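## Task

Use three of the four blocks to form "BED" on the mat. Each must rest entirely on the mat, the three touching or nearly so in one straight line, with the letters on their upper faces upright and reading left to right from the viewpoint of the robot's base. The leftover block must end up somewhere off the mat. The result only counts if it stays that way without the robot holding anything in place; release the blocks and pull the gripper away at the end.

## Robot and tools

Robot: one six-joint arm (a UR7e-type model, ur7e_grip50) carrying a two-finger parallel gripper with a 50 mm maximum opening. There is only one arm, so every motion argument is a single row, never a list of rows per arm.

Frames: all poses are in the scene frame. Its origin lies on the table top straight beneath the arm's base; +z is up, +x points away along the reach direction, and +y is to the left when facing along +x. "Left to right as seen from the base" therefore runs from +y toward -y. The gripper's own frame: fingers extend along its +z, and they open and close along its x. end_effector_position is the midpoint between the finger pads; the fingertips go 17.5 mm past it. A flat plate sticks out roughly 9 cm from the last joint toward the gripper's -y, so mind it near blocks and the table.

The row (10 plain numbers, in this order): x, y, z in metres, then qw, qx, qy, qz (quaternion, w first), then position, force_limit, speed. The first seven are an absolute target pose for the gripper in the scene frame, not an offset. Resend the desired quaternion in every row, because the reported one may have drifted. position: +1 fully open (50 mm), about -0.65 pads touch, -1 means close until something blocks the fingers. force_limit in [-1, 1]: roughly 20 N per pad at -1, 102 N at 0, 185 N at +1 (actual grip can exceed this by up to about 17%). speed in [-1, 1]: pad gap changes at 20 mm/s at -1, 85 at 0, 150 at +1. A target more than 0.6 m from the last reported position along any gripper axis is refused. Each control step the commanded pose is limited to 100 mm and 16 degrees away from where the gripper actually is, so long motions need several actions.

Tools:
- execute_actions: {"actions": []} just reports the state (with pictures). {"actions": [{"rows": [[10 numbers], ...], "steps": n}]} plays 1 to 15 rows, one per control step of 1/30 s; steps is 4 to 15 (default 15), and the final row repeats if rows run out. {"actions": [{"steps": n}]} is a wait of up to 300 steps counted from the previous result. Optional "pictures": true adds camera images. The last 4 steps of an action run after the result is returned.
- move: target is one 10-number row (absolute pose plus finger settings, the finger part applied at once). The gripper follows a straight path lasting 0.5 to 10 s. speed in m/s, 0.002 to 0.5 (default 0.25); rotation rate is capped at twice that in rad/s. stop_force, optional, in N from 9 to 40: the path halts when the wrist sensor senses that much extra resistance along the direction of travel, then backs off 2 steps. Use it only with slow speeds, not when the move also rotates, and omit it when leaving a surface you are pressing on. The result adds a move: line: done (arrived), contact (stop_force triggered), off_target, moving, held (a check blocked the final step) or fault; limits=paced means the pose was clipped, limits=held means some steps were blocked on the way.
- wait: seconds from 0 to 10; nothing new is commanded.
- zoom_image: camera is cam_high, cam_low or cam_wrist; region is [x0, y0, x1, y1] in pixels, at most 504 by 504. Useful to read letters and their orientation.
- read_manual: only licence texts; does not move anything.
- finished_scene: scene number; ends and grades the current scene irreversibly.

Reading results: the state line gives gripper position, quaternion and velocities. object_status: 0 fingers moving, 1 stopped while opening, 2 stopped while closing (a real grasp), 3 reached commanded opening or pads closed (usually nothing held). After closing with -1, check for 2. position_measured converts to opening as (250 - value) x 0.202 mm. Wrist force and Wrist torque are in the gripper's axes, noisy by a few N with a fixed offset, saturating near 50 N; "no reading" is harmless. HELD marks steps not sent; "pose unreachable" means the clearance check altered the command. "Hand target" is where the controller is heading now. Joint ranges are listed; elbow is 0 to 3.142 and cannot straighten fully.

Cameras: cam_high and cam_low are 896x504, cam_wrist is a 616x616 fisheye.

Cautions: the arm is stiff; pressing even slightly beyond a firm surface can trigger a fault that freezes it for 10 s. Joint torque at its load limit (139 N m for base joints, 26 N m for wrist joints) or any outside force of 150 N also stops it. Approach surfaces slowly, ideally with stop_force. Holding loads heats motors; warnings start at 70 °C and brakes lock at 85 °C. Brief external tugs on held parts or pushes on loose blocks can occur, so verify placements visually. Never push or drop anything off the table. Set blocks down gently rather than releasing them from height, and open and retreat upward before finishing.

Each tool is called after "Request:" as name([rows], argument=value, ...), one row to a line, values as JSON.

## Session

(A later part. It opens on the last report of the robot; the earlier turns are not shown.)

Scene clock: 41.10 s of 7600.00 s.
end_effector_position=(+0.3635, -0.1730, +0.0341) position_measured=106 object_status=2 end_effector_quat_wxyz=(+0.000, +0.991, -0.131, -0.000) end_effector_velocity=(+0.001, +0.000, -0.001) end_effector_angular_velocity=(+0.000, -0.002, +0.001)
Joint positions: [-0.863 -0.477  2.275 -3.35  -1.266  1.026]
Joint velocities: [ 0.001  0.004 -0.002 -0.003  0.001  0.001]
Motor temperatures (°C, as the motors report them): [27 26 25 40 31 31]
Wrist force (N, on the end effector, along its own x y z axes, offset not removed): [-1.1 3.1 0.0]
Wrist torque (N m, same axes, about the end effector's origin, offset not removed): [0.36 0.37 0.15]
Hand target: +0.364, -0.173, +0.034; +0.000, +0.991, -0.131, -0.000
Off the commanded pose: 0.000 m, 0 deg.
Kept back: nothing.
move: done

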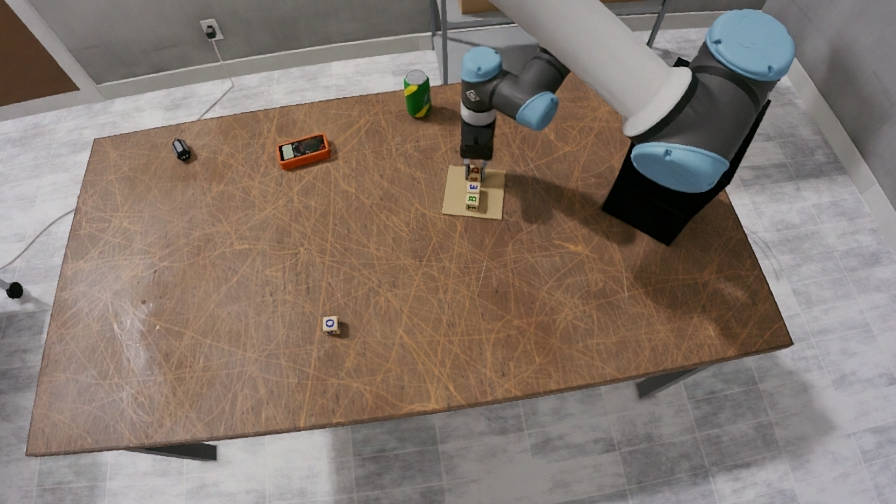

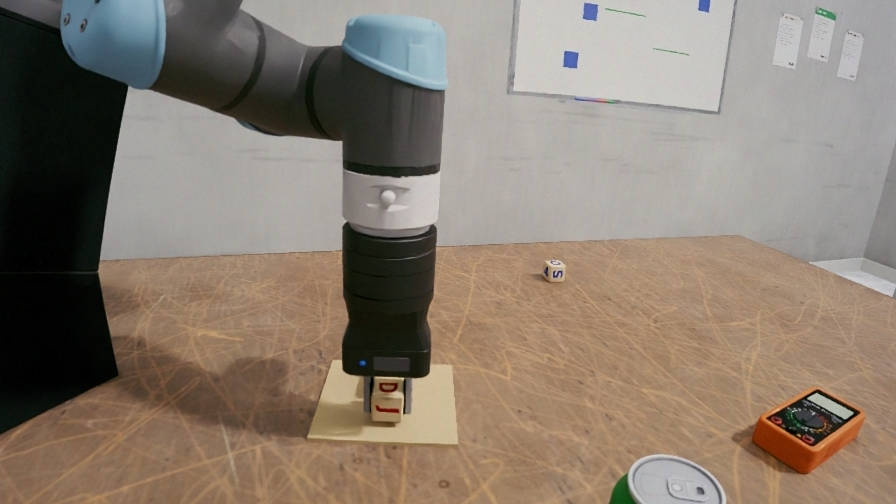

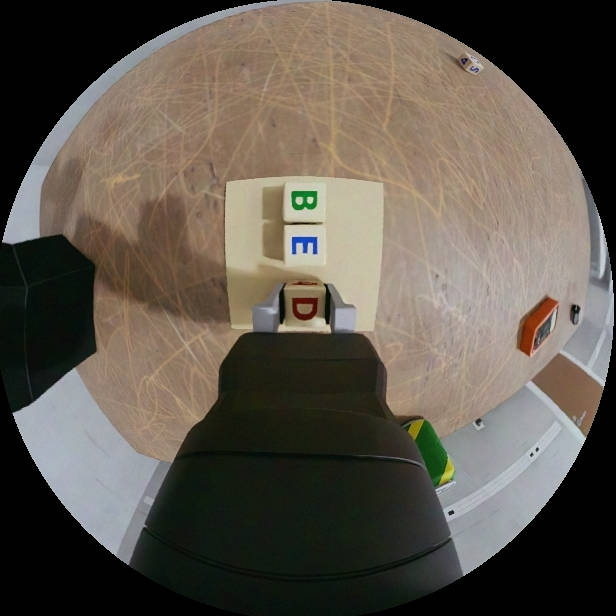

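Request:
move(target=[0.3658,-0.1643,0.031,0,0.9914,-0.1305,0,-1,-0.5,0], speed=0.03)

Request:
move(target=[0.3658,-0.1643,0.014,0,0.9914,-0.1305,0,-1,-0.5,0], speed=0.006, stop_force=9)

Scene clock: 42.10 s of 7600.00 s.
end_effector_position=(+0.3658, -0.1644, +0.0310) position_measured=106 object_status=2 end_effector_quat_wxyz=(-0.000, +0.991, -0.131, +0.000) end_effector_velocity=(+0.001, +0.001, -0.001) end_effector_angular_velocity=(+0.001, -0.001, +0.000)
Joint positions: [-0.841 -0.472  2.277 -3.364 -1.266  1.048]
Joint velocities: [ 0.002  0.001 -0.    -0.002  0.001  0.002]
Motor temperatures (°C, as the motors report them): [27 26 25 40 31 31]
Wrist force (N, on the end effector, along its own x y z axes, offset not removed): [-0.9 1.4 -1.8]
Wrist torque (N m, same axes, about the end effector's origin, offset not removed): [0.02 0.39 0.08]
Hand target: +0.366, -0.164, +0.031; +0.000, +0.991, -0.131, -0.000
Off the commanded pose: 0.000 m, 0 deg.
Kept back: nothing.
move: done

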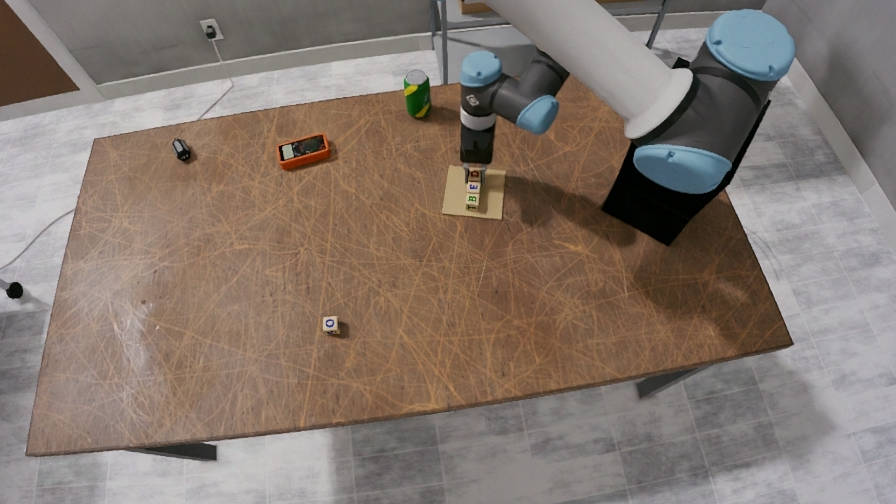

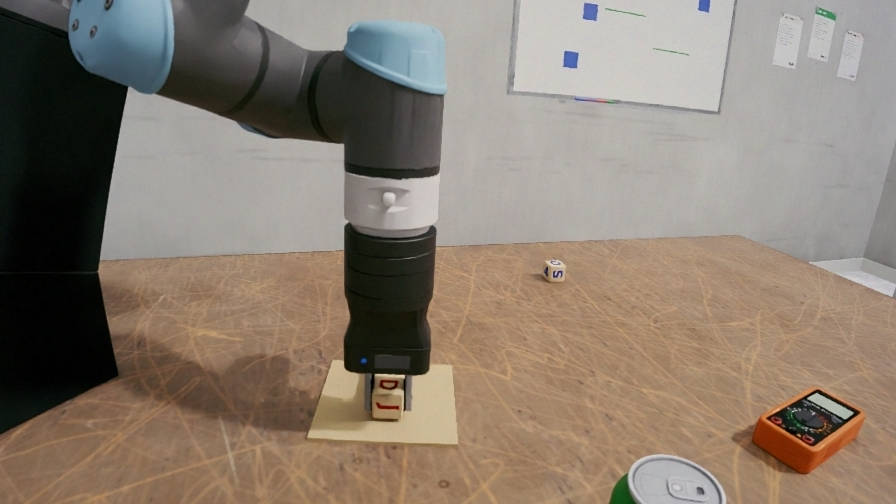

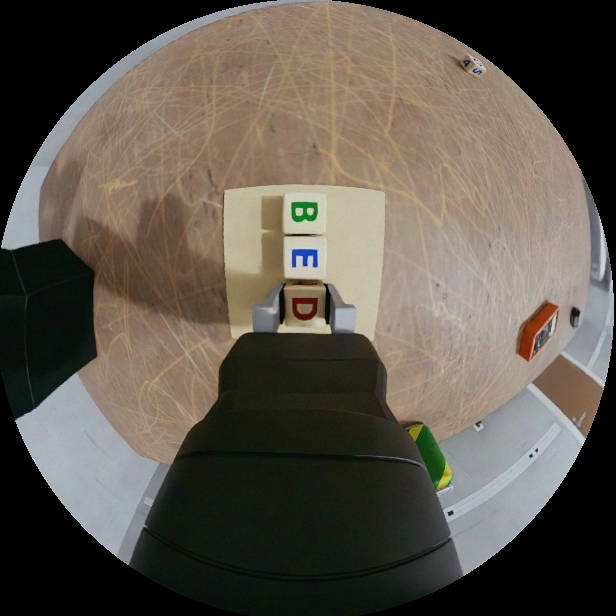

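Scene clock: 43.23 s of 7600.00 s.
end_effector_position=(+0.3659, -0.1644, +0.0264) position_measured=106 object_status=2 end_effector_quat_wxyz=(+0.000, +0.991, -0.130, +0.000) end_effector_velocity=(-0.001, +0.001, +0.001) end_effector_angular_velocity=(+0.002, +0.003, +0.002)
Joint positions: [-0.838 -0.458  2.269 -3.371 -1.266  1.052]
Joint velocities: [-0.    -0.004  0.003  0.005 -0.    -0.003]
Motor temperatures (°C, as the motors report them): [27 26 25 40 31 31]
Wrist force (N, on the end effector, along its own x y z axes, offset not removed): [-15.9 -0.2 -50.0]
Wrist torque (N m, same axes, about the end effector's origin, offset not removed): [0.08 -0.12 0.11]
Hand target: +0.366, -0.164, +0.027; +0.000, +0.991, -0.130, +0.000
Off the commanded pose: 0.012 m, 0 deg.
Kept back: nothing.
move: contact

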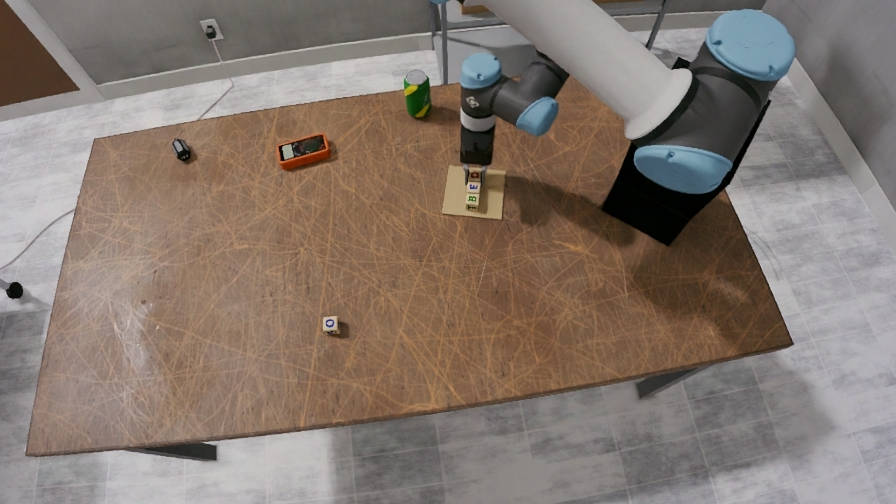

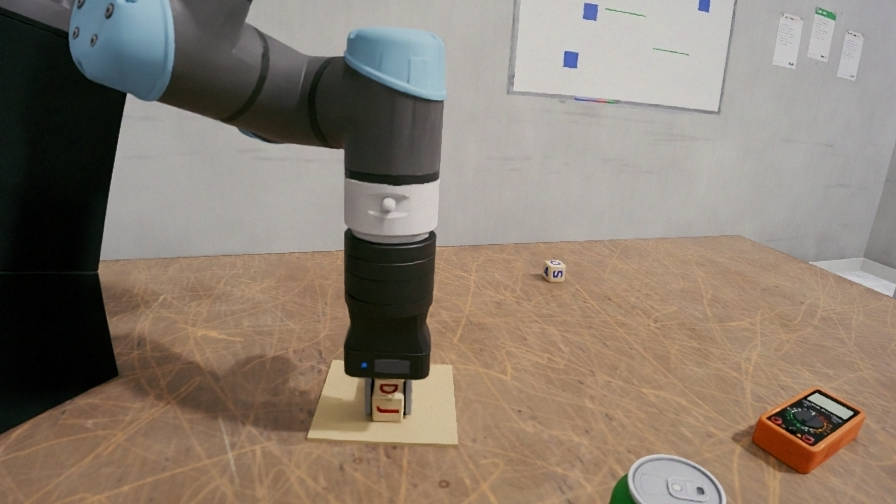

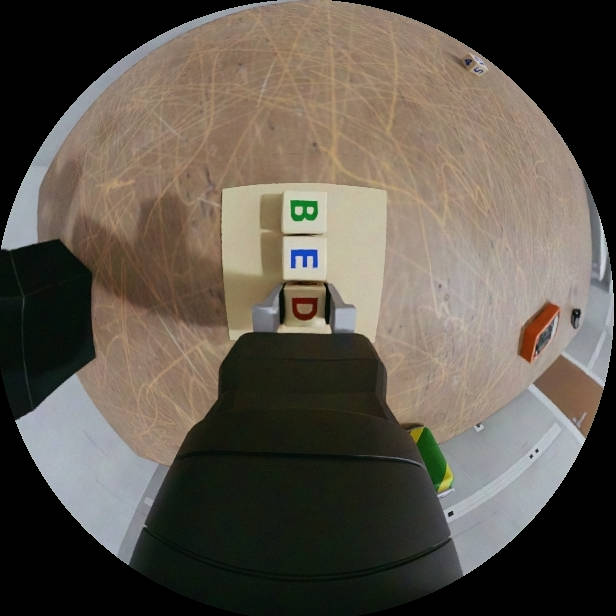

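Request:
move(target=[0.3658,-0.1643,0.027,0,0.9914,-0.1305,0,1,-0.5,0], speed=0.02)

Request:
move(target=[0.3658,-0.1643,0.18,0,0.9914,-0.1305,0,1,-0.5,0])

Scene clock: 44.17 s of 7600.00 s.
end_effector_position=(+0.3658, -0.1643, +0.0270) position_measured=3 object_status=3 end_effector_quat_wxyz=(-0.000, +0.991, -0.130, -0.000) end_effector_velocity=(+0.000, -0.000, +0.001) end_effector_angular_velocity=(-0.001, -0.001, -0.001)
Joint positions: [-0.838 -0.46   2.27  -3.37  -1.266  1.052]
Joint velocities: [-0.    -0.001  0.    -0.    -0.     0.001]
Motor temperatures (°C, as the motors report them): [27 26 25 40 31 31]
Wrist force (N, on the end effector, along its own x y z axes, offset not removed): [-0.7 0.7 -0.9]
Wrist torque (N m, same axes, about the end effector's origin, offset not removed): [-0.01 0.18 0.09]
Hand target: +0.366, -0.164, +0.027; -0.000, +0.991, -0.131, +0.000
Off the commanded pose: 0.000 m, 0 deg.
Kept back: nothing.
move: done

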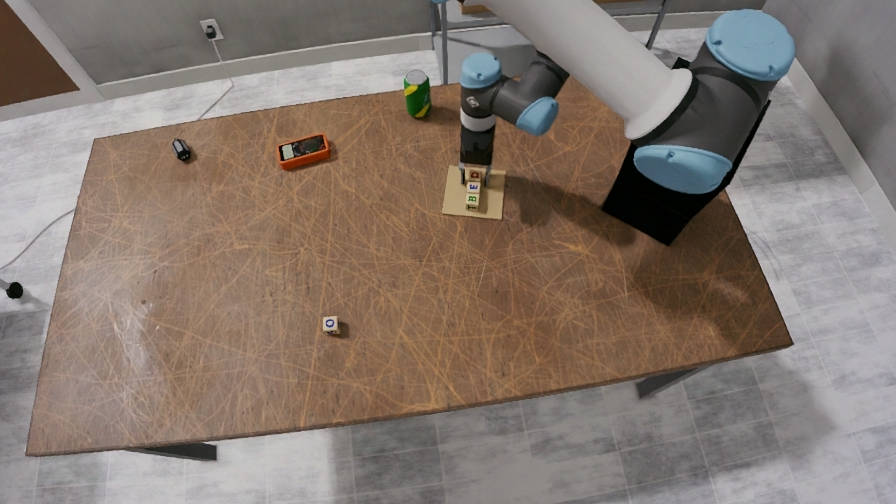

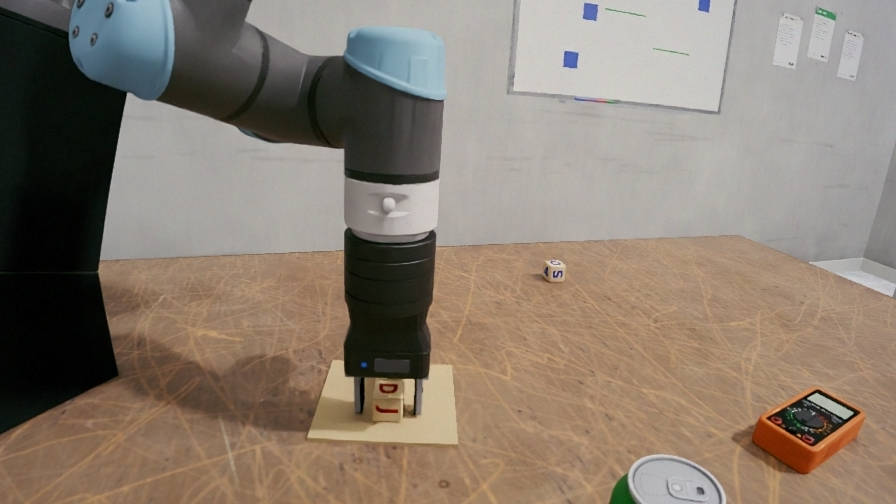

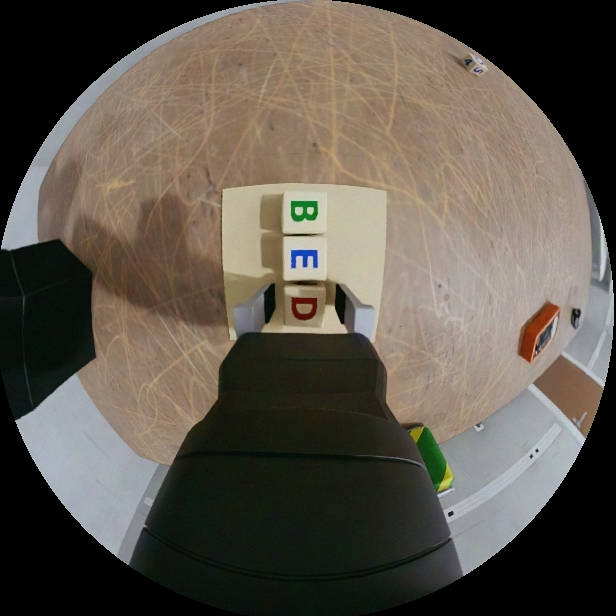

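Scene clock: 45.37 s of 7600.00 s.
end_effector_position=(+0.3657, -0.1641, +0.1797) position_measured=3 object_status=3 end_effector_quat_wxyz=(-0.000, +0.991, -0.131, -0.000) end_effector_velocity=(+0.000, -0.000, +0.001) end_effector_angular_velocity=(+0.001, +0.001, +0.001)
Joint positions: [-0.958 -0.959  2.448 -3.011 -1.269  0.926]
Joint velocities: [-0.001 -0.005 -0.001  0.007 -0.    -0.002]
Motor temperatures (°C, as the motors report them): [27 26 25 40 31 31]
Wrist force (N, on the end effector, along its own x y z axes, offset not removed): [-0.6 0.7 -2.3]
Wrist torque (N m, same axes, about the end effector's origin, offset not removed): [-0.14 0.20 0.16]
Hand target: +0.366, -0.164, +0.180; -0.000, +0.991, -0.131, +0.000
Off the commanded pose: 0.000 m, 0 deg.
Kept back: nothing.
move: done

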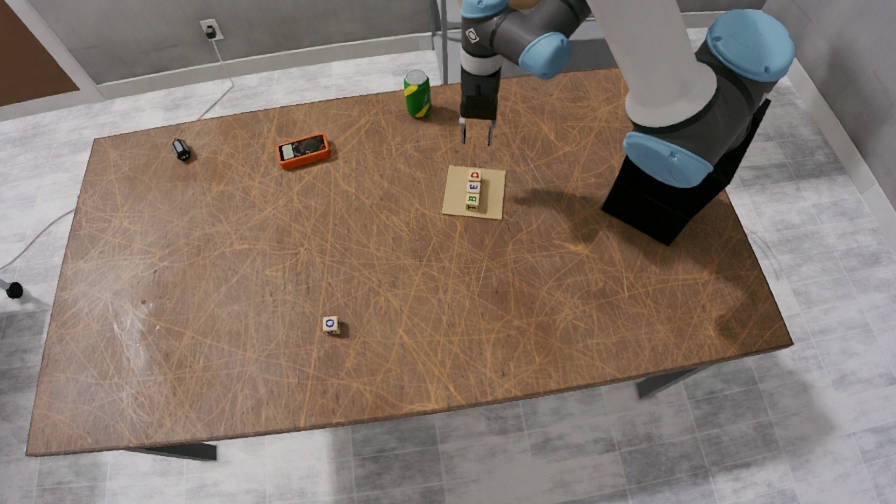

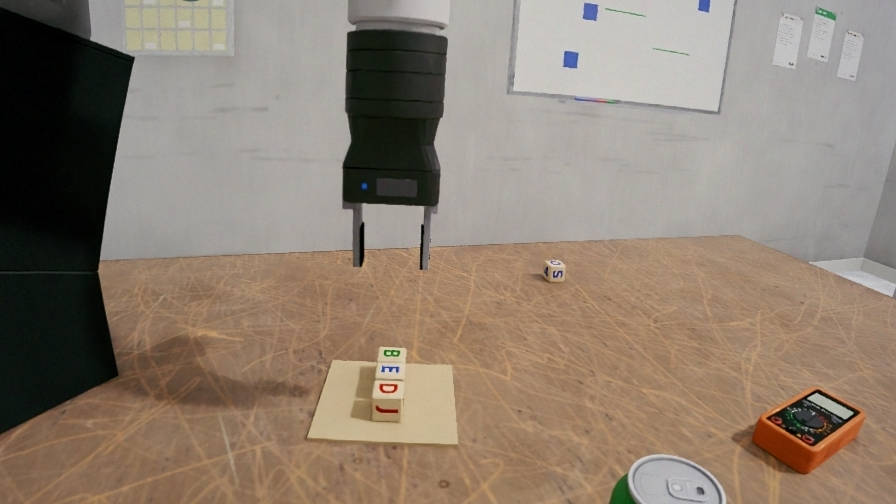

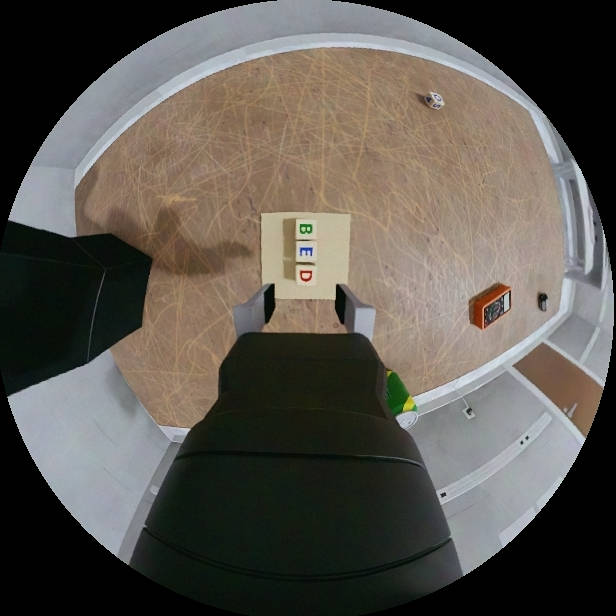

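Request:
finished_scene(scene=2)

The scene is finished: the task was done.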